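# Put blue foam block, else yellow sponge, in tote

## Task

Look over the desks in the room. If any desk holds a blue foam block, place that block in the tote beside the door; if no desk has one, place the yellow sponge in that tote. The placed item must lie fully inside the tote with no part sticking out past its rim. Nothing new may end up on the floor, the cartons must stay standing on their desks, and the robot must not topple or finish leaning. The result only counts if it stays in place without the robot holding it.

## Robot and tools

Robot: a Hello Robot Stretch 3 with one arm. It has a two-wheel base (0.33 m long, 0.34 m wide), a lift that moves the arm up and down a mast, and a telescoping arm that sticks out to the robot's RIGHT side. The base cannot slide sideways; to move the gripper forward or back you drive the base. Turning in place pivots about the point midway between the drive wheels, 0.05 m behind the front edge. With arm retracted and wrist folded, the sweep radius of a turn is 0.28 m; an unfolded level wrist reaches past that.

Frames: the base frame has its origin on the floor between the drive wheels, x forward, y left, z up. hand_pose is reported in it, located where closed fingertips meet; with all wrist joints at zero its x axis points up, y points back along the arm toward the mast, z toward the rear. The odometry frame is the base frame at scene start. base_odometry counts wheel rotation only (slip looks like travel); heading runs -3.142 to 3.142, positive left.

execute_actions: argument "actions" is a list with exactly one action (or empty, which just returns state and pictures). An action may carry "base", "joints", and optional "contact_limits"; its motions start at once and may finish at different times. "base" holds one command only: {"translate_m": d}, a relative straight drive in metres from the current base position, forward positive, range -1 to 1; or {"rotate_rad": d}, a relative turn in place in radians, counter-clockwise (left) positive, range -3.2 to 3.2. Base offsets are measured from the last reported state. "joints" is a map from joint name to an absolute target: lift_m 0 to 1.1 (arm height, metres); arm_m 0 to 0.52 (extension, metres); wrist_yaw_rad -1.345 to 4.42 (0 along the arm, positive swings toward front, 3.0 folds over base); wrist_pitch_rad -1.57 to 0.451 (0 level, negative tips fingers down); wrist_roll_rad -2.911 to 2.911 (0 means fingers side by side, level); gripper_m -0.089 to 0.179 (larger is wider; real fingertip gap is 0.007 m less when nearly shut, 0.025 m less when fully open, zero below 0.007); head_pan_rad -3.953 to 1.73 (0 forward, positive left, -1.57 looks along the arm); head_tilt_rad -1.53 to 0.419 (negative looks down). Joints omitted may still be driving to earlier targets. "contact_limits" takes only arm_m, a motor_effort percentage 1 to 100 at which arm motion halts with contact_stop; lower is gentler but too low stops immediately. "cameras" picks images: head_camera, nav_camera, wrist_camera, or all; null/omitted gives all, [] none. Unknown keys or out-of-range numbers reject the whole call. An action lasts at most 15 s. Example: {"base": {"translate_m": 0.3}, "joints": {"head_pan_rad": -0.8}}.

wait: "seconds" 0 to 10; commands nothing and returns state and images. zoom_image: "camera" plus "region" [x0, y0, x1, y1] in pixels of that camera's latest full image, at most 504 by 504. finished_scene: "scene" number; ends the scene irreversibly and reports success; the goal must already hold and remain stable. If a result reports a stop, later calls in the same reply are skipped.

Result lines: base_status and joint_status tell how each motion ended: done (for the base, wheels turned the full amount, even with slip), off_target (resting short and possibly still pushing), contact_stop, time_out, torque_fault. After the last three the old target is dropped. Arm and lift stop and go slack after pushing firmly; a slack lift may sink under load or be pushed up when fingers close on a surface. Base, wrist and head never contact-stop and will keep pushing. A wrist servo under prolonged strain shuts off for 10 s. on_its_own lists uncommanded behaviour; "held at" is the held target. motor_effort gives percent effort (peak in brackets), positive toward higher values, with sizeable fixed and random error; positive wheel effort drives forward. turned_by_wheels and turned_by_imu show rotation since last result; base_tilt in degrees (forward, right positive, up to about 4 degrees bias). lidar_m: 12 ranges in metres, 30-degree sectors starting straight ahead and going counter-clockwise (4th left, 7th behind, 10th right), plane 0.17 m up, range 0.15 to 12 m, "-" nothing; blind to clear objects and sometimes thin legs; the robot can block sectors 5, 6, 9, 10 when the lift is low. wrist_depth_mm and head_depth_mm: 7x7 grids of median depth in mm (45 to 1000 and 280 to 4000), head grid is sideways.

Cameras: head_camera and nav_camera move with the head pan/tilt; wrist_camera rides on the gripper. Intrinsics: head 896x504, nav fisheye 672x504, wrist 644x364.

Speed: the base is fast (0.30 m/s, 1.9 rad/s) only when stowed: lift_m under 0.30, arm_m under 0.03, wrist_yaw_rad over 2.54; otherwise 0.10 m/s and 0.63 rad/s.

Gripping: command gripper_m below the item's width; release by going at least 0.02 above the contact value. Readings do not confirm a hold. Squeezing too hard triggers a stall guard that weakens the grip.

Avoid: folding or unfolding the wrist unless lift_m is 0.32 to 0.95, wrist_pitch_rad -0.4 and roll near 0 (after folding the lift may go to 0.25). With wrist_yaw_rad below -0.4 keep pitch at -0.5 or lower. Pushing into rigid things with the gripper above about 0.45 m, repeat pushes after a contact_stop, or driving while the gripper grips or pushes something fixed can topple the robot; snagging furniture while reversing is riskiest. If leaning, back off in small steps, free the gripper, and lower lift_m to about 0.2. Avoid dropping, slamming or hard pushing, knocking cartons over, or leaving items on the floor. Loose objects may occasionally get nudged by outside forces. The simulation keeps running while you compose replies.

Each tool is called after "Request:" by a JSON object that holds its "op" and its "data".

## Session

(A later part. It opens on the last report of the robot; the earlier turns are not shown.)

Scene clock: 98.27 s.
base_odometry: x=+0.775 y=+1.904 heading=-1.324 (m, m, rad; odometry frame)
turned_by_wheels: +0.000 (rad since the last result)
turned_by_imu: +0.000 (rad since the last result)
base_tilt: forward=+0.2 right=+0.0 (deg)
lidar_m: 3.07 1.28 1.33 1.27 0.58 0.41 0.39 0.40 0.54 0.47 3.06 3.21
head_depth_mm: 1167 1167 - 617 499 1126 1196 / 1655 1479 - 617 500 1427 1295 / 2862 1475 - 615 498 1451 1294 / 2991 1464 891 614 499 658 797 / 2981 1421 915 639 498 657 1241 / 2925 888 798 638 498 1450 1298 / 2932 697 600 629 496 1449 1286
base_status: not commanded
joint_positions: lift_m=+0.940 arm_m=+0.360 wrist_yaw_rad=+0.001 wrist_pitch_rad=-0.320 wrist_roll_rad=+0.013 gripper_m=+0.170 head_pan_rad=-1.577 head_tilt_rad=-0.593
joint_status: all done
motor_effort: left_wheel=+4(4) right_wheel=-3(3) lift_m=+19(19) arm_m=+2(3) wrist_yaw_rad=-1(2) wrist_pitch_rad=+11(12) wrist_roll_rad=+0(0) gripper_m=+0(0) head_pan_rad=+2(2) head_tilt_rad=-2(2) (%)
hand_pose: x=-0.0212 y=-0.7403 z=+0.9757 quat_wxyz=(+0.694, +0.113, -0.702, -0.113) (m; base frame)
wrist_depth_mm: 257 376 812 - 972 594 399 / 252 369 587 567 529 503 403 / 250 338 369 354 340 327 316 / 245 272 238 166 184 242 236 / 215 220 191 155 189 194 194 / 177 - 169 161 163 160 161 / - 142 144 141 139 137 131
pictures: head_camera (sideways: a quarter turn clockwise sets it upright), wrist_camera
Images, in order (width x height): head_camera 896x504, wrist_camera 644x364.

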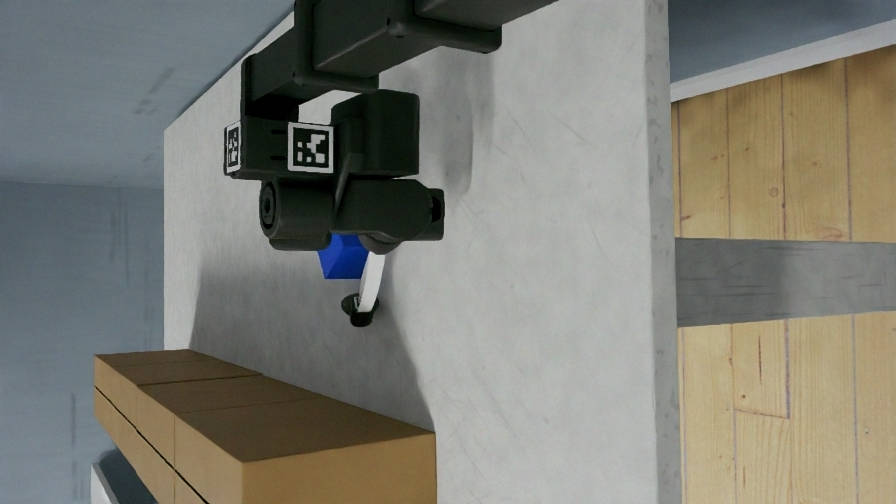

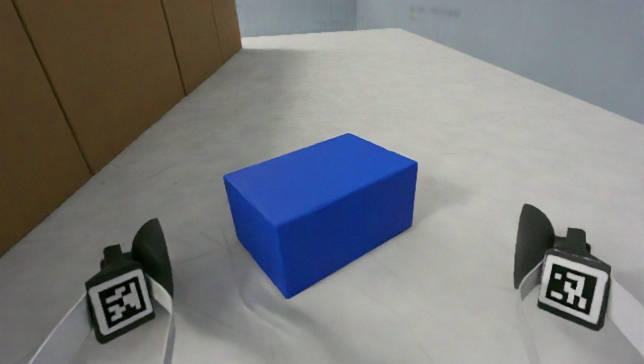

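Request:
{"op": "execute_actions", "data": {"actions": [{"joints":{"arm_m":0.39,"lift_m":0.933}}], "cameras": []}}

Request:
{"op": "execute_actions", "data": {"actions": [{"joints":{"gripper_m":0.03}}], "cameras": ["wrist_camera"]}}

Request:
{"op": "execute_actions", "data": {"actions": [{"joints":{"lift_m":1.0}}], "cameras": ["wrist_camera"]}}

Scene clock: 103.47 s.
base_odometry: x=+0.775 y=+1.904 heading=-1.324 (m, m, rad; odometry frame)
turned_by_wheels: +0.000 (rad since the last result)
turned_by_imu: +0.000 (rad since the last result)
base_tilt: forward=+0.2 right=-0.1 (deg)
lidar_m: 3.07 1.28 1.33 1.27 0.58 0.41 0.39 0.40 0.53 0.47 3.16 3.22
head_depth_mm: 1164 1164 - - 499 1130 1205 / 1662 1480 - 639 499 1421 1294 / 2893 1629 - 615 499 1459 1298 / 2978 1482 893 626 499 658 797 / 3007 1414 918 639 498 659 1241 / 2953 891 799 640 497 1456 1300 / 2938 700 601 630 498 1450 1300
base_status: not commanded
joint_positions: lift_m=+0.934 arm_m=+0.389 wrist_yaw_rad=+0.001 wrist_pitch_rad=-0.301 wrist_roll_rad=+0.013 gripper_m=+0.170 head_pan_rad=-1.577 head_tilt_rad=-0.593
joint_status: all done
motor_effort: left_wheel=+3(4) right_wheel=-2(3) lift_m=+15(16) arm_m=+5(6) wrist_yaw_rad=-1(0) wrist_pitch_rad=+1(11) wrist_roll_rad=+0(0) gripper_m=-1(1) head_pan_rad=+2(3) head_tilt_rad=-2(2) (%)
hand_pose: x=-0.0212 y=-0.7720 z=+0.9734 quat_wxyz=(+0.695, +0.106, -0.703, -0.107) (m; base frame)
wrist_depth_mm: 259 378 819 - - 598 398 / 255 370 600 600 565 525 405 / 253 342 376 361 345 332 321 / 248 274 267 164 223 243 236 / 216 216 142 131 155 191 192 / 177 - 155 128 155 157 - / - 140 137 133 136 134 129
pictures: none
No camera images: the call's "cameras" was empty. Leave "cameras" out to get every camera's image.

Scene clock: 105.37 s.
base_odometry: x=+0.775 y=+1.904 heading=-1.324 (m, m, rad; odometry frame)
turned_by_wheels: +0.000 (rad since the last result)
turned_by_imu: +0.000 (rad since the last result)
base_tilt: forward=+0.2 right=+0.0 (deg)
lidar_m: 3.10 1.28 1.33 1.27 0.58 0.41 0.39 0.40 0.53 0.47 3.19 3.20
head_depth_mm: 1159 1167 - - 499 1127 1197 / 1667 1488 - 640 499 1422 1294 / 2894 1624 - 616 499 1449 1296 / 2992 1480 946 639 498 658 799 / 2973 1419 891 640 497 656 1239 / 2929 891 798 638 498 1452 1294 / 2941 698 601 628 497 1449 1292
base_status: not commanded
joint_positions: lift_m=+0.934 arm_m=+0.390 wrist_yaw_rad=-0.002 wrist_pitch_rad=-0.287 wrist_roll_rad=+0.013 gripper_m=+0.031 head_pan_rad=-1.577 head_tilt_rad=-0.593
joint_status: all done
motor_effort: left_wheel=+2(3) right_wheel=-2(2) lift_m=+16(17) arm_m=+3(5) wrist_yaw_rad=+2(1) wrist_pitch_rad=-8(9) wrist_roll_rad=+0(0) gripper_m=-14(98) head_pan_rad=+2(2) head_tilt_rad=-2(2) (%)
hand_pose: x=-0.0219 y=-0.7736 z=+0.9768 quat_wxyz=(+0.695, +0.100, -0.704, -0.102) (m; base frame)
wrist_depth_mm: 261 383 840 - - 595 401 / 257 376 607 660 615 530 402 / 253 351 400 382 362 346 338 / 252 288 277 171 189 253 245 / 221 217 217 150 142 197 192 / 178 175 - 161 153 164 158 / 148 146 143 141 140 137 134
pictures: wrist_camera
Images, in order (width x height): wrist_camera 644x364.

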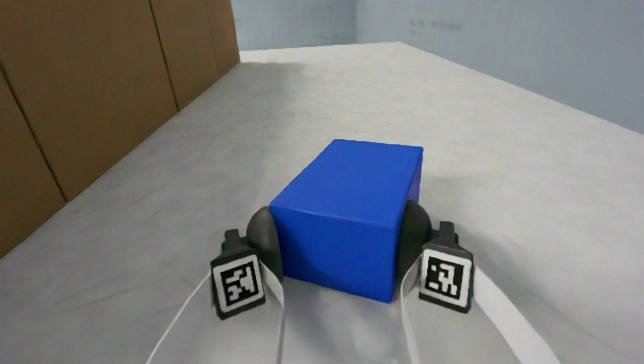

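Scene clock: 106.80 s.
base_odometry: x=+0.775 y=+1.904 heading=-1.324 (m, m, rad; odometry frame)
turned_by_wheels: +0.000 (rad since the last result)
turned_by_imu: +0.000 (rad since the last result)
base_tilt: forward=+0.2 right=-0.1 (deg)
lidar_m: 3.07 1.28 1.33 1.27 0.58 0.41 0.39 0.40 0.53 0.47 3.15 3.21
head_depth_mm: 1162 - 846 641 498 1129 1197 / 1655 - 847 641 499 1422 1296 / 2864 - 802 639 499 1467 1298 / 3006 1620 845 638 498 658 797 / 2965 1415 891 639 497 657 1242 / 2907 892 797 636 498 1459 1292 / 2958 696 600 627 496 1451 1298
base_status: not commanded
joint_positions: lift_m=+1.000 arm_m=+0.390 wrist_yaw_rad=-0.001 wrist_pitch_rad=-0.318 wrist_roll_rad=+0.013 gripper_m=+0.031 head_pan_rad=-1.577 head_tilt_rad=-0.593
joint_status: all done
motor_effort: left_wheel=+3(2) right_wheel=-3(2) lift_m=+41(42) arm_m=+2(3) wrist_yaw_rad=+1(1) wrist_pitch_rad=+10(11) wrist_roll_rad=+0(0) gripper_m=-14(14) head_pan_rad=+2(2) head_tilt_rad=-2(2) (%)
hand_pose: x=-0.0219 y=-0.7706 z=+1.0353 quat_wxyz=(+0.694, +0.111, -0.703, -0.113) (m; base frame)
wrist_depth_mm: 292 416 825 - - 584 398 / 257 378 704 825 808 604 404 / 254 368 535 520 498 483 407 / 250 361 388 172 190 355 348 / 247 306 309 151 143 283 277 / 239 253 - 226 156 238 229 / 215 215 209 207 203 201 196
pictures: wrist_camera
Images, in order (width x height): wrist_camera 644x364.

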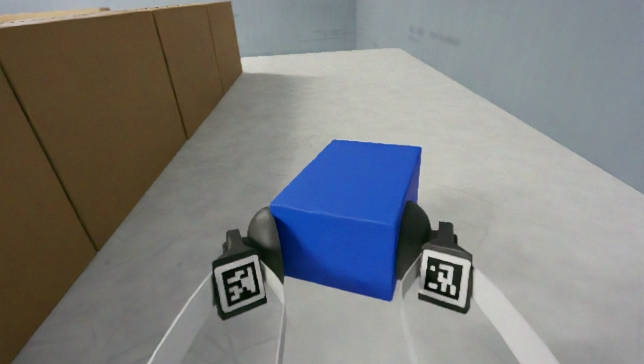

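Request:
{"op": "execute_actions", "data": {"actions": [{"joints":{"arm_m":0.0,"gripper_m":0.015}}], "cameras": []}}

Request:
{"op": "execute_actions", "data": {"actions": [{"base":{"translate_m":0.15},"joints":{"wrist_yaw_rad":1.7,"wrist_pitch_rad":-0.2}}], "cameras": []}}

Request:
{"op": "execute_actions", "data": {"actions": [{"base":{"translate_m":0.45},"joints":{"lift_m":0.45,"head_pan_rad":-0.4,"head_tilt_rad":-0.5}}], "cameras": []}}

Request:
{"op": "execute_actions", "data": {"actions": [{"base":{"rotate_rad":-0.3},"joints":{"lift_m":0.285,"wrist_yaw_rad":2.65}}], "cameras": ["wrist_camera"]}}

Request:
{"op": "execute_actions", "data": {"actions": [{"base":{"translate_m":1}}], "cameras": []}}

Request:
{"op": "execute_actions", "data": {"actions": [{"base":{"translate_m":1},"joints":{"head_pan_rad":-0.7,"head_tilt_rad":-0.9}}]}}

Scene clock: 119.90 s.
base_odometry: x=+0.775 y=+1.904 heading=-1.324 (m, m, rad; odometry frame)
turned_by_wheels: +0.000 (rad since the last result)
turned_by_imu: +0.000 (rad since the last result)
base_tilt: forward=+0.2 right=+0.0 (deg)
lidar_m: 3.07 1.27 1.32 1.27 0.58 0.41 0.39 0.40 0.53 0.47 3.16 3.25
head_depth_mm: 1163 1166 895 641 - - - / 1662 1421 897 668 - - - / 2890 1476 896 696 - - - / 2981 1470 892 667 483 660 774 / 3023 1419 892 640 497 657 1239 / 2939 889 799 637 498 1454 1289 / 2959 699 601 628 496 1457 1294
base_status: not commanded
joint_positions: lift_m=+1.000 arm_m=+0.002 wrist_yaw_rad=-0.001 wrist_pitch_rad=-0.318 wrist_roll_rad=+0.013 gripper_m=+0.016 head_pan_rad=-1.577 head_tilt_rad=-0.593
joint_status: all done
joint sent to its limit — the command would take arm_m past its lower limit, so that joint was sent only as far as its limit.
motor_effort: left_wheel=+3(3) right_wheel=-2(3) lift_m=+41(41) arm_m=-4(4) wrist_yaw_rad=+1(2) wrist_pitch_rad=+11(10) wrist_roll_rad=+0(0) gripper_m=-20(85) head_pan_rad=+2(2) head_tilt_rad=-2(2) (%)
hand_pose: x=-0.0218 y=-0.3824 z=+1.0351 quat_wxyz=(+0.694, +0.111, -0.702, -0.114) (m; base frame)
wrist_depth_mm: 433 373 770 - - 624 416 / 350 360 716 837 798 627 423 / - 386 532 526 504 485 416 / 407 400 393 172 190 359 347 / 320 313 313 152 143 284 278 / 258 255 253 227 155 239 231 / 218 216 210 208 205 202 197
pictures: none
No camera images: the call's "cameras" was empty. Leave "cameras" out to get every camera's image.

Scene clock: 122.33 s.
base_odometry: x=+0.812 y=+1.759 heading=-1.323 (m, m, rad; odometry frame)
turned_by_wheels: +0.000 (rad since the last result)
turned_by_imu: +0.001 (rad since the last result)
base_tilt: forward=+0.2 right=+0.0 (deg)
lidar_m: 2.93 1.89 1.17 1.28 0.80 0.57 0.54 0.56 0.48 0.47 3.12 3.08
head_depth_mm: 1609 1446 895 642 - - 1326 / 2286 1482 896 642 - - - / 2994 1481 896 640 - - - / 3008 1347 844 640 515 1458 - / 2912 702 589 625 498 1419 - / 3005 1474 595 625 498 1416 - / 2864 3183 1003 637 497 442 -
base_status: done
joint_positions: lift_m=+1.000 arm_m=+0.002 wrist_yaw_rad=+1.698 wrist_pitch_rad=-0.226 wrist_roll_rad=+0.013 gripper_m=+0.016 head_pan_rad=-1.577 head_tilt_rad=-0.593
joint_status: all done
motor_effort: left_wheel=+3(9) right_wheel=-2(2) lift_m=+41(41) arm_m=-3(4) wrist_yaw_rad=+2(4) wrist_pitch_rad=+15(16) wrist_roll_rad=+0(0) gripper_m=-20(19) head_pan_rad=+2(2) head_tilt_rad=-2(2) (%)
hand_pose: x=+0.2210 y=-0.1158 z=+1.0574 quat_wxyz=(+0.522, +0.583, -0.408, +0.471) (m; base frame)
wrist_depth_mm: - - - - - - - / - - - - - - - / 893 - - - - - - / - - - 171 191 - - / - - - 151 143 - - / - - - - 155 - - / - - - - - - -
pictures: none
No camera images: the call's "cameras" was empty. Leave "cameras" out to get every camera's image.

Scene clock: 128.17 s.
base_odometry: x=+0.922 y=+1.323 heading=-1.323 (m, m, rad; odometry frame)
turned_by_wheels: +0.000 (rad since the last result)
turned_by_imu: +0.003 (rad since the last result)
base_tilt: forward=+0.2 right=+0.0 (deg)
lidar_m: 2.48 1.83 0.93 1.29 1.33 1.04 0.99 0.71 1.36 3.37 2.82 2.65
head_depth_mm: 2945 3231 3471 2791 2086 1655 1369 / 2832 3062 3334 2791 2081 1646 1370 / 2725 2920 3214 2664 2067 1657 1370 / 2615 2818 3073 2813 2058 1645 1371 / 2443 2538 2843 2764 2079 1657 1368 / 2369 2556 2753 2690 2080 1649 1369 / 2278 2443 2671 2598 2055 1650 1368
base_status: done
joint_positions: lift_m=+0.450 arm_m=+0.002 wrist_yaw_rad=+1.698 wrist_pitch_rad=-0.225 wrist_roll_rad=+0.013 gripper_m=+0.016 head_pan_rad=-0.407 head_tilt_rad=-0.507
joint_status: all done
motor_effort: left_wheel=+2(8) right_wheel=-2(3) lift_m=+19(37) arm_m=-4(4) wrist_yaw_rad=+3(2) wrist_pitch_rad=+14(15) wrist_roll_rad=+0(0) gripper_m=-20(20) head_pan_rad=+2(30) head_tilt_rad=+4(14) (%)
hand_pose: x=+0.2211 y=-0.1158 z=+0.5085 quat_wxyz=(+0.522, +0.583, -0.408, +0.471) (m; base frame)
wrist_depth_mm: - - - - - - - / - - - - - - - / - - - - - - - / - - - 171 190 - - / - - - 151 143 - - / 927 907 881 791 155 839 815 / 753 745 720 714 713 700 679
pictures: none
No camera images: the call's "cameras" was empty. Leave "cameras" out to get every camera's image.

Scene clock: 130.50 s.
base_odometry: x=+0.922 y=+1.323 heading=-1.623 (m, m, rad; odometry frame)
turned_by_wheels: -0.300 (rad since the last result)
turned_by_imu: -0.303 (rad since the last result)
base_tilt: forward=+0.2 right=-0.1 (deg)
lidar_m: 2.48 2.48 1.57 0.92 1.30 1.21 1.00 0.99 0.71 1.77 3.02 3.34
head_depth_mm: 3461 3617 3742 2783 2082 1655 1371 / 3698 3898 - 2784 2090 1652 1370 / 3442 3794 - 2783 2076 1653 1370 / 3157 3452 3634 2793 2066 1650 1370 / 2923 3148 3360 2786 2069 1645 1372 / 2723 2910 3119 2682 2051 1646 1368 / 2589 2749 2922 2780 2075 1642 1367
base_status: done
joint_positions: lift_m=+0.285 arm_m=+0.002 wrist_yaw_rad=+2.648 wrist_pitch_rad=-0.224 wrist_roll_rad=+0.013 gripper_m=+0.016 head_pan_rad=-0.407 head_tilt_rad=-0.507
joint_status: all done
motor_effort: left_wheel=+4(8) right_wheel=-3(5) lift_m=+20(20) arm_m=-4(4) wrist_yaw_rad=+1(2) wrist_pitch_rad=+14(14) wrist_roll_rad=+0(0) gripper_m=-19(20) head_pan_rad=+2(3) head_tilt_rad=+4(4) (%)
hand_pose: x=+0.0946 y=+0.0686 z=+0.3437 quat_wxyz=(+0.248, +0.705, -0.096, +0.658) (m; base frame)
wrist_depth_mm: - - - - - - - / - - - - - - - / - - - - - - - / - - - 172 191 - 964 / 859 845 816 151 143 741 732 / 670 644 649 578 155 601 590 / - 538 522 514 507 499 490
pictures: wrist_camera
Images, in order (width x height): wrist_camera 644x364.

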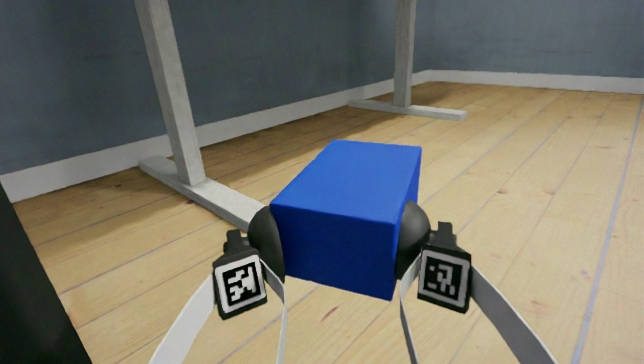

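Scene clock: 135.43 s.
base_odometry: x=+0.870 y=+0.324 heading=-1.623 (m, m, rad; odometry frame)
turned_by_wheels: +0.000 (rad since the last result)
turned_by_imu: +0.006 (rad since the last result)
base_tilt: forward=+0.2 right=-0.1 (deg)
lidar_m: 1.65 1.53 1.96 1.36 1.28 1.81 1.95 1.50 2.01 2.74 2.75 2.21
head_depth_mm: 2706 3018 3335 2797 2078 1658 1375 / 2429 2684 2946 2799 2084 1661 1368 / 2233 2410 2662 2728 2086 1647 1371 / 2048 2200 2404 2554 2039 1650 1374 / 1913 2044 2226 2402 2060 1660 1370 / 1788 1901 2050 2241 2078 1652 1367 / 1688 1787 1901 2009 1893 1655 1365
base_status: done
joint_positions: lift_m=+0.285 arm_m=+0.002 wrist_yaw_rad=+2.648 wrist_pitch_rad=-0.224 wrist_roll_rad=+0.013 gripper_m=+0.016 head_pan_rad=-0.407 head_tilt_rad=-0.506
joint_status: not commanded
motor_effort: left_wheel=+3(13) right_wheel=-2(4) lift_m=+20(20) arm_m=-4(4) wrist_yaw_rad=+2(2) wrist_pitch_rad=+14(14) wrist_roll_rad=+0(0) gripper_m=-19(19) head_pan_rad=+3(3) head_tilt_rad=+3(3) (%)
hand_pose: x=+0.0945 y=+0.0687 z=+0.3437 quat_wxyz=(+0.248, +0.705, -0.096, +0.658) (m; base frame)
wrist_depth_mm: - - - - - - - / - - - - - - - / - - - - - - - / - - - 171 190 993 976 / 859 824 839 151 143 750 723 / 663 647 641 567 155 606 582 / - 538 526 515 511 506 489
pictures: none
No camera images: the call's "cameras" was empty. Leave "cameras" out to get every camera's image.

Scene clock: 140.37 s.
base_odometry: x=+0.817 y=-0.675 heading=-1.623 (m, m, rad; odometry frame)
turned_by_wheels: +0.000 (rad since the last result)
turned_by_imu: +0.006 (rad since the last result)
base_tilt: forward=+0.2 right=+0.0 (deg)
lidar_m: 0.65 0.84 0.74 1.58 1.95 2.10 2.45 2.50 2.83 2.37 1.94 1.05
head_depth_mm: 2540 2433 1978 1680 1452 1280 1148 / 2099 2347 1975 1673 1452 1283 1147 / 1686 1993 1978 1689 1419 1281 1146 / 1442 1647 1896 1676 1419 1283 1146 / 1249 1419 1631 1674 1444 1286 1141 / 1134 1263 1419 1583 1452 1277 1144 / 1026 1121 1241 1399 1384 1218 1145
base_status: done
joint_positions: lift_m=+0.285 arm_m=+0.002 wrist_yaw_rad=+2.648 wrist_pitch_rad=-0.224 wrist_roll_rad=+0.013 gripper_m=+0.016 head_pan_rad=-0.693 head_tilt_rad=-0.889
joint_status: all done
motor_effort: left_wheel=+2(15) right_wheel=-2(5) lift_m=+19(20) arm_m=-3(4) wrist_yaw_rad=+1(2) wrist_pitch_rad=+14(14) wrist_roll_rad=+0(0) gripper_m=-20(19) head_pan_rad=-2(16) head_tilt_rad=-4(24) (%)
hand_pose: x=+0.0945 y=+0.0687 z=+0.3437 quat_wxyz=(+0.248, +0.705, -0.096, +0.658) (m; base frame)
wrist_depth_mm: - - - - 828 715 609 / - - - - 873 754 634 / - - - - 934 791 671 / - - - 171 190 751 672 / 844 825 829 151 143 604 558 / 664 652 637 568 155 579 516 / - 535 523 520 509 500 483
pictures: head_camera (sideways: a quarter turn clockwise sets it upright), nav_camera (sideways: a quarter turn counterclockwise sets it upright), wrist_camera
Images, in order (width x height): head_camera 896x504, nav_camera 672x504, wrist_camera 644x364.

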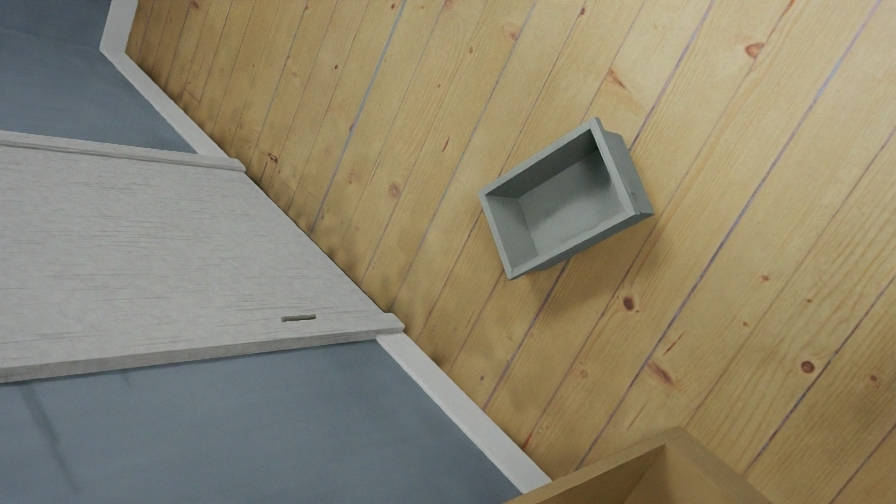

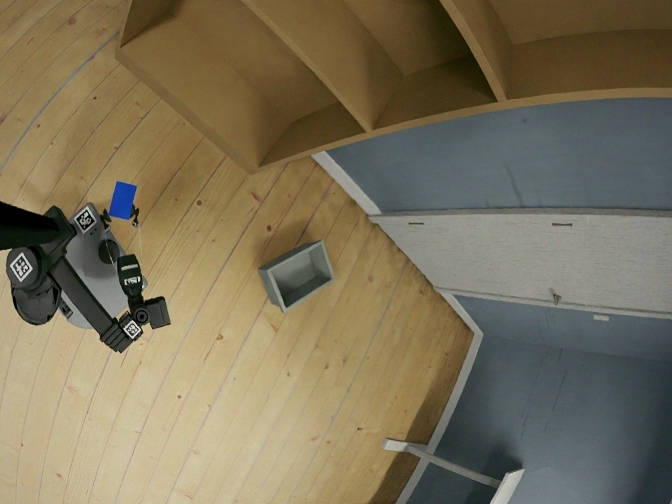

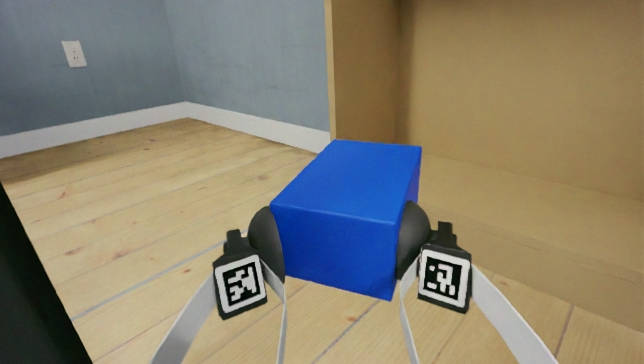

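Request:
{"op": "execute_actions", "data": {"actions": [{"base":{"rotate_rad":0.72},"joints":{"lift_m":0.38,"wrist_yaw_rad":0,"head_pan_rad":-1.57,"head_tilt_rad":-1.0}}], "cameras": []}}

Request:
{"op": "execute_actions", "data": {"actions": [{"joints":{"arm_m":0.35,"wrist_pitch_rad":-0.7}}], "cameras": ["head_camera","wrist_camera"]}}

Scene clock: 147.87 s.
base_odometry: x=+0.817 y=-0.675 heading=-0.903 (m, m, rad; odometry frame)
turned_by_wheels: +0.720 (rad since the last result)
turned_by_imu: +0.727 (rad since the last result)
base_tilt: forward=+0.2 right=+0.0 (deg)
lidar_m: 0.76 0.74 1.95 1.52 2.47 2.45 2.64 2.42 2.37 1.40 0.65 0.79
head_depth_mm: 2482 2057 1763 1553 1377 1234 1122 / 2475 2065 1765 1556 1375 1233 1149 / 2403 2069 1768 1544 1347 1240 - / 2060 2068 1761 1503 1329 1263 1150 / 1627 1862 1762 1510 1371 1238 1123 / 1386 1550 1688 1540 1368 1229 1122 / 1213 1334 1500 1519 1375 1228 1122
base_status: done
joint_positions: lift_m=+0.380 arm_m=+0.002 wrist_yaw_rad=+0.002 wrist_pitch_rad=-0.224 wrist_roll_rad=+0.013 gripper_m=+0.016 head_pan_rad=-1.563 head_tilt_rad=-0.988
joint_status: all done
motor_effort: left_wheel=-3(10) right_wheel=+2(6) lift_m=+41(43) arm_m=-4(4) wrist_yaw_rad=-1(0) wrist_pitch_rad=+14(14) wrist_roll_rad=+0(0) gripper_m=-19(19) head_pan_rad=-2(29) head_tilt_rad=-4(10) (%)
hand_pose: x=-0.0209 y=-0.3911 z=+0.4379 quat_wxyz=(+0.698, +0.079, -0.707, -0.079) (m; base frame)
wrist_depth_mm: 674 829 - - - - - / 687 863 - - - - - / 694 880 - - - - - / 709 915 - 171 190 - - / 728 915 - 152 143 911 890 / 721 797 792 542 155 746 719 / 658 667 635 582 621 603 596
pictures: none
No camera images: the call's "cameras" was empty. Leave "cameras" out to get every camera's image.

Scene clock: 151.63 s.
base_odometry: x=+0.817 y=-0.675 heading=-0.903 (m, m, rad; odometry frame)
turned_by_wheels: +0.000 (rad since the last result)
turned_by_imu: +0.000 (rad since the last result)
base_tilt: forward=+0.2 right=+0.0 (deg)
lidar_m: 0.76 0.74 1.95 1.53 2.47 2.45 2.64 2.42 2.38 1.41 0.65 0.79
head_depth_mm: 2459 2065 1778 1549 1371 1237 1124 / 2464 2065 1770 1550 1376 1237 1135 / 2413 2073 1771 1607 1352 1238 1147 / 2038 2071 1781 1514 1345 1233 1151 / 1638 1861 1771 1519 1372 1229 1124 / 1392 1542 1698 1542 1374 1232 1124 / 1214 1328 1491 1507 1372 1236 1117
base_status: not commanded
joint_positions: lift_m=+0.380 arm_m=+0.350 wrist_yaw_rad=+0.001 wrist_pitch_rad=-0.712 wrist_roll_rad=+0.013 gripper_m=+0.016 head_pan_rad=-1.563 head_tilt_rad=-0.988
joint_status: all done
motor_effort: left_wheel=-2(3) right_wheel=+1(1) lift_m=+41(41) arm_m=+2(2) wrist_yaw_rad=-1(1) wrist_pitch_rad=+7(12) wrist_roll_rad=+0(0) gripper_m=-19(19) head_pan_rad=-2(2) head_tilt_rad=-5(4) (%)
hand_pose: x=-0.0214 y=-0.6729 z=+0.3325 quat_wxyz=(+0.659, +0.245, -0.667, -0.248) (m; base frame)
wrist_depth_mm: 580 701 931 965 921 917 884 / 606 753 825 800 786 775 736 / 623 715 710 691 681 670 651 / 614 621 508 172 190 588 569 / 564 550 532 151 143 526 515 / 511 506 498 466 155 475 468 / 459 457 439 433 431 434 424
pictures: head_camera (sideways: a quarter turn clockwise sets it upright), wrist_camera
Images, in order (width x height): head_camera 896x504, wrist_camera 644x364.

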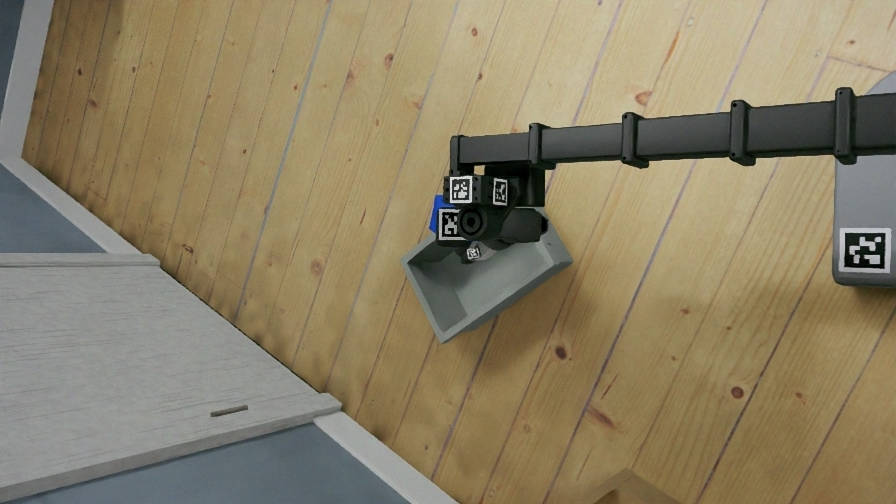

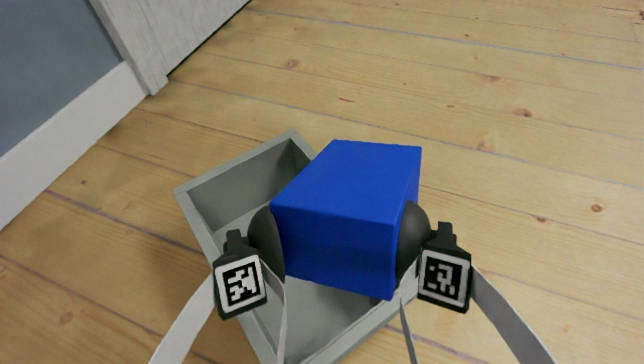

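Request:
{"op": "execute_actions", "data": {"actions": [{"joints":{"arm_m":0.44,"wrist_yaw_rad":0.4,"lift_m":0.25}}], "cameras": ["head_camera","wrist_camera"]}}

Scene clock: 156.20 s.
base_odometry: x=+0.817 y=-0.675 heading=-0.903 (m, m, rad; odometry frame)
turned_by_wheels: +0.000 (rad since the last result)
turned_by_imu: +0.000 (rad since the last result)
base_tilt: forward=+0.2 right=-0.1 (deg)
lidar_m: 0.76 0.74 1.95 1.53 2.46 2.45 2.64 2.42 2.37 0.76 0.65 0.79
head_depth_mm: 2473 2074 1757 1547 1371 1237 1128 / 2488 2071 1773 1547 1381 1234 1140 / 2394 2060 1777 1572 1375 1237 1144 / 2044 2065 1772 1485 1350 1237 1154 / 1649 1857 1766 1517 1369 1239 1127 / 1389 1542 1704 1545 1368 1239 1121 / 1213 1332 1492 1516 1367 1237 1124
base_status: not commanded
joint_positions: lift_m=+0.250 arm_m=+0.440 wrist_yaw_rad=+0.398 wrist_pitch_rad=-0.713 wrist_roll_rad=+0.013 gripper_m=+0.016 head_pan_rad=-1.563 head_tilt_rad=-0.988
joint_status: all done
motor_effort: left_wheel=-3(2) right_wheel=+1(1) lift_m=+20(36) arm_m=+2(3) wrist_yaw_rad=+1(0) wrist_pitch_rad=+7(8) wrist_roll_rad=+0(0) gripper_m=-19(19) head_pan_rad=-2(2) head_tilt_rad=-5(5) (%)
hand_pose: x=+0.0475 y=-0.7489 z=+0.2033 quat_wxyz=(+0.695, +0.372, -0.605, -0.114) (m; base frame)
wrist_depth_mm: 471 540 660 694 673 651 645 / 491 567 589 577 565 560 550 / 509 522 511 343 344 483 469 / 465 459 431 172 190 421 418 / 410 406 402 151 143 284 374 / 369 367 362 307 155 235 339 / 334 332 320 321 317 279 304
pictures: head_camera (sideways: a quarter turn clockwise sets it upright), wrist_camera
Images, in order (width x height): head_camera 896x504, wrist_camera 644x364.

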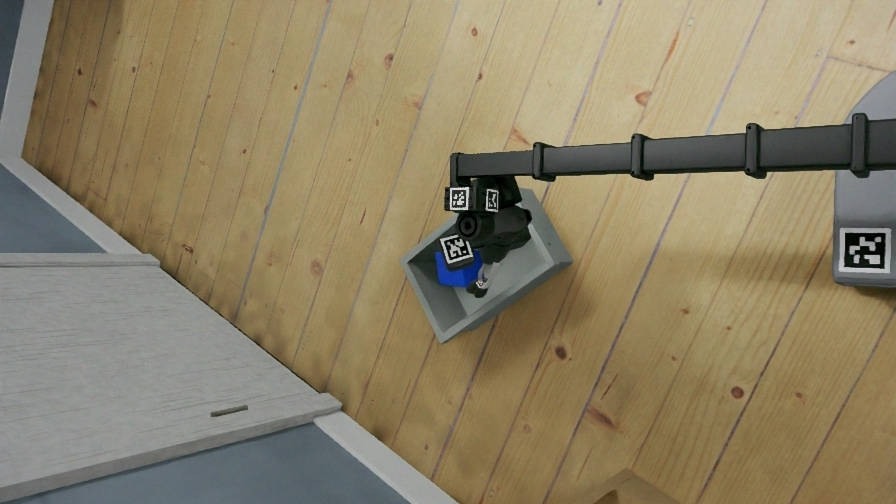

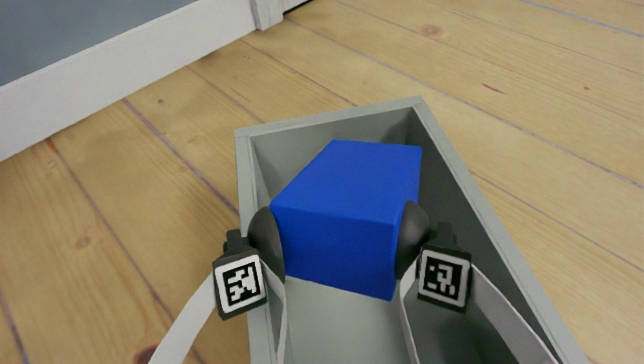

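Slightly left; extending shifts it right and forward.

Request:
{"op": "execute_actions", "data": {"actions": [{"joints":{"arm_m":0.485}}], "cameras": []}}

Request:
{"op": "execute_actions", "data": {"actions": [{"joints":{"lift_m":0.13}}], "cameras": ["wrist_camera"]}}

Request:
{"op": "execute_actions", "data": {"actions": [{"joints":{"gripper_m":0.1}}], "cameras": []}}

Request:
{"op": "execute_actions", "data": {"actions": [{"joints":{"lift_m":0.3}}], "cameras": ["wrist_camera"]}}

Scene clock: 163.27 s.
base_odometry: x=+0.817 y=-0.675 heading=-0.903 (m, m, rad; odometry frame)
turned_by_wheels: +0.000 (rad since the last result)
turned_by_imu: +0.000 (rad since the last result)
base_tilt: forward=+0.2 right=+0.0 (deg)
lidar_m: 0.76 0.74 1.95 1.52 2.47 2.45 2.64 2.42 2.37 0.80 0.65 0.79
head_depth_mm: 2468 2058 1770 1550 1378 1238 1124 / 2481 2069 1765 1543 1373 1234 1138 / 2392 2076 1762 1597 1379 1241 1150 / 2054 2060 1770 1484 1357 1233 1154 / 1642 1860 1764 1513 1371 1238 1121 / 1389 1546 1686 1551 1378 1237 1123 / 1208 1335 1482 1512 1370 1231 1120
base_status: not commanded
joint_positions: lift_m=+0.250 arm_m=+0.485 wrist_yaw_rad=+0.398 wrist_pitch_rad=-0.713 wrist_roll_rad=+0.013 gripper_m=+0.016 head_pan_rad=-1.563 head_tilt_rad=-0.988
joint_status: all done
motor_effort: left_wheel=-3(3) right_wheel=+1(2) lift_m=+20(20) arm_m=+2(3) wrist_yaw_rad=+2(2) wrist_pitch_rad=+7(7) wrist_roll_rad=+0(0) gripper_m=-19(20) head_pan_rad=-2(2) head_tilt_rad=-4(5) (%)
hand_pose: x=+0.0475 y=-0.7939 z=+0.2033 quat_wxyz=(+0.695, +0.372, -0.605, -0.114) (m; base frame)
wrist_depth_mm: 451 526 632 703 677 660 635 / 477 559 594 583 563 555 536 / 500 526 514 503 471 481 474 / 465 455 324 171 190 425 415 / 415 405 367 151 143 380 374 / 371 365 361 338 155 340 341 / 333 332 274 319 311 246 309
pictures: none
No camera images: the call's "cameras" was empty. Leave "cameras" out to get every camera's image.

Scene clock: 165.20 s.
base_odometry: x=+0.817 y=-0.675 heading=-0.903 (m, m, rad; odometry frame)
turned_by_wheels: +0.000 (rad since the last result)
turned_by_imu: +0.000 (rad since the last result)
base_tilt: forward=+0.2 right=-0.1 (deg)
lidar_m: 0.76 0.74 1.94 1.52 2.47 2.45 2.64 2.42 2.37 1.40 0.65 0.79
head_depth_mm: 2490 2068 1780 1558 1376 1241 1125 / 2498 2065 1769 1552 1376 1238 1136 / 2384 2062 1755 1569 1379 1253 - / 2051 2048 1776 1500 1348 1237 1156 / 1641 1871 1759 1510 1371 1239 1119 / 1396 1546 1682 1548 1376 1236 1120 / 1212 1330 1491 1517 1371 1228 1128
base_status: not commanded
joint_positions: lift_m=+0.130 arm_m=+0.485 wrist_yaw_rad=+0.398 wrist_pitch_rad=-0.713 wrist_roll_rad=+0.013 gripper_m=+0.016 head_pan_rad=-1.563 head_tilt_rad=-0.988
joint_status: all done
motor_effort: left_wheel=-2(2) right_wheel=+1(1) lift_m=+19(20) arm_m=+2(2) wrist_yaw_rad=+1(1) wrist_pitch_rad=+8(8) wrist_roll_rad=+0(0) gripper_m=-19(20) head_pan_rad=-2(3) head_tilt_rad=-4(4) (%)
hand_pose: x=+0.0475 y=-0.7939 z=+0.0834 quat_wxyz=(+0.695, +0.372, -0.605, -0.114) (m; base frame)
wrist_depth_mm: 444 476 468 223 223 427 420 / 411 377 230 246 247 183 355 / 352 186 261 282 263 166 304 / 305 151 274 171 190 174 134 / 269 131 209 151 143 183 125 / 242 117 180 218 155 178 130 / 219 104 203 208 205 200 135
pictures: wrist_camera
Images, in order (width x height): wrist_camera 644x364.

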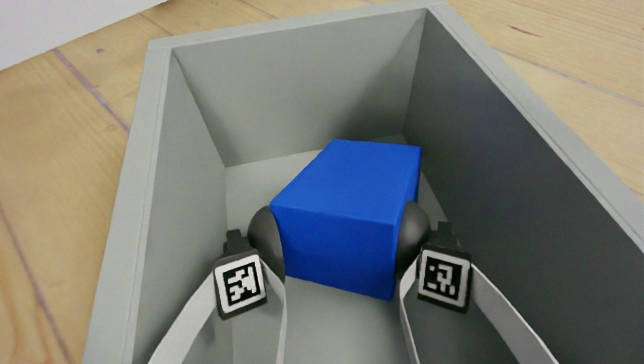

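Scene clock: 166.53 s.
base_odometry: x=+0.817 y=-0.675 heading=-0.903 (m, m, rad; odometry frame)
turned_by_wheels: +0.000 (rad since the last result)
turned_by_imu: +0.000 (rad since the last result)
base_tilt: forward=+0.2 right=+0.0 (deg)
lidar_m: 0.76 0.74 1.95 1.53 2.47 2.44 2.65 2.42 2.37 1.40 0.65 0.79
head_depth_mm: 2490 2066 1775 1549 1380 1233 1123 / 2484 2059 1776 1548 1372 1239 1143 / 2394 2066 1779 1581 1370 1247 - / 2045 2059 1766 1510 1348 1240 1158 / 1631 1853 1758 1516 1366 1236 1124 / 1390 1550 1695 1541 1376 1234 1120 / 1215 1329 1498 1516 1372 1234 1122
base_status: not commanded
joint_positions: lift_m=+0.130 arm_m=+0.485 wrist_yaw_rad=+0.398 wrist_pitch_rad=-0.713 wrist_roll_rad=+0.013 gripper_m=+0.100 head_pan_rad=-1.563 head_tilt_rad=-0.988
joint_status: all done
motor_effort: left_wheel=-3(3) right_wheel=+1(2) lift_m=+19(19) arm_m=+2(3) wrist_yaw_rad=+3(2) wrist_pitch_rad=+7(8) wrist_roll_rad=+0(0) gripper_m=+2(98) head_pan_rad=-2(2) head_tilt_rad=-4(5) (%)
hand_pose: x=+0.0475 y=-0.7939 z=+0.0834 quat_wxyz=(+0.695, +0.372, -0.605, -0.114) (m; base frame)
wrist_depth_mm: 439 473 467 221 223 427 417 / 412 377 229 246 245 183 354 / 351 186 261 288 281 166 305 / 303 152 275 284 273 175 134 / 269 131 247 207 203 171 125 / 243 115 230 182 215 - 130 / 218 106 197 169 202 199 128
pictures: none
No camera images: the call's "cameras" was empty. Leave "cameras" out to get every camera's image.

Scene clock: 168.90 s.
base_odometry: x=+0.817 y=-0.675 heading=-0.903 (m, m, rad; odometry frame)
turned_by_wheels: +0.000 (rad since the last result)
turned_by_imu: +0.000 (rad since the last result)
base_tilt: forward=+0.2 right=+0.0 (deg)
lidar_m: 0.76 0.74 1.95 1.53 2.47 2.45 2.64 2.43 2.37 1.40 0.65 0.79
head_depth_mm: 2453 2056 1775 1552 1377 1243 1126 / 2484 2071 1763 1560 1383 1241 1141 / 2396 2061 1755 1569 1373 1239 1138 / 2044 2068 1756 1488 1350 1240 1157 / 1632 1866 1752 1520 1371 1236 1121 / 1384 1546 1697 1532 1370 1231 1122 / 1216 1322 1494 1516 1374 1230 1125
base_status: not commanded
joint_positions: lift_m=+0.300 arm_m=+0.485 wrist_yaw_rad=+0.398 wrist_pitch_rad=-0.713 wrist_roll_rad=+0.013 gripper_m=+0.100 head_pan_rad=-1.563 head_tilt_rad=-0.988
joint_status: all done
motor_effort: left_wheel=-3(3) right_wheel=+1(1) lift_m=+41(42) arm_m=+2(2) wrist_yaw_rad=+1(2) wrist_pitch_rad=+7(7) wrist_roll_rad=+0(0) gripper_m=+0(2) head_pan_rad=-2(2) head_tilt_rad=-4(4) (%)
hand_pose: x=+0.0475 y=-0.7939 z=+0.2524 quat_wxyz=(+0.695, +0.372, -0.605, -0.114) (m; base frame)
wrist_depth_mm: 456 532 634 754 777 743 739 / 484 564 659 664 653 634 619 / 505 580 584 576 565 551 543 / 521 519 510 372 403 487 479 / 469 463 408 428 383 439 427 / 425 421 366 400 380 - 388 / 382 377 362 330 347 345 354
pictures: wrist_camera
Images, in order (width x height): wrist_camera 644x364.

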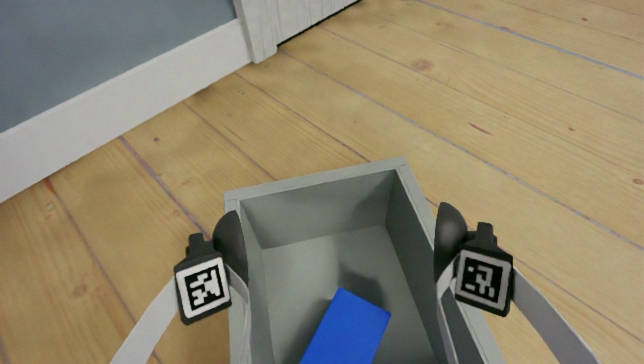

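Request:
{"op": "finished_scene", "data": {"scene": 1}}

The scene is finished: the task was done.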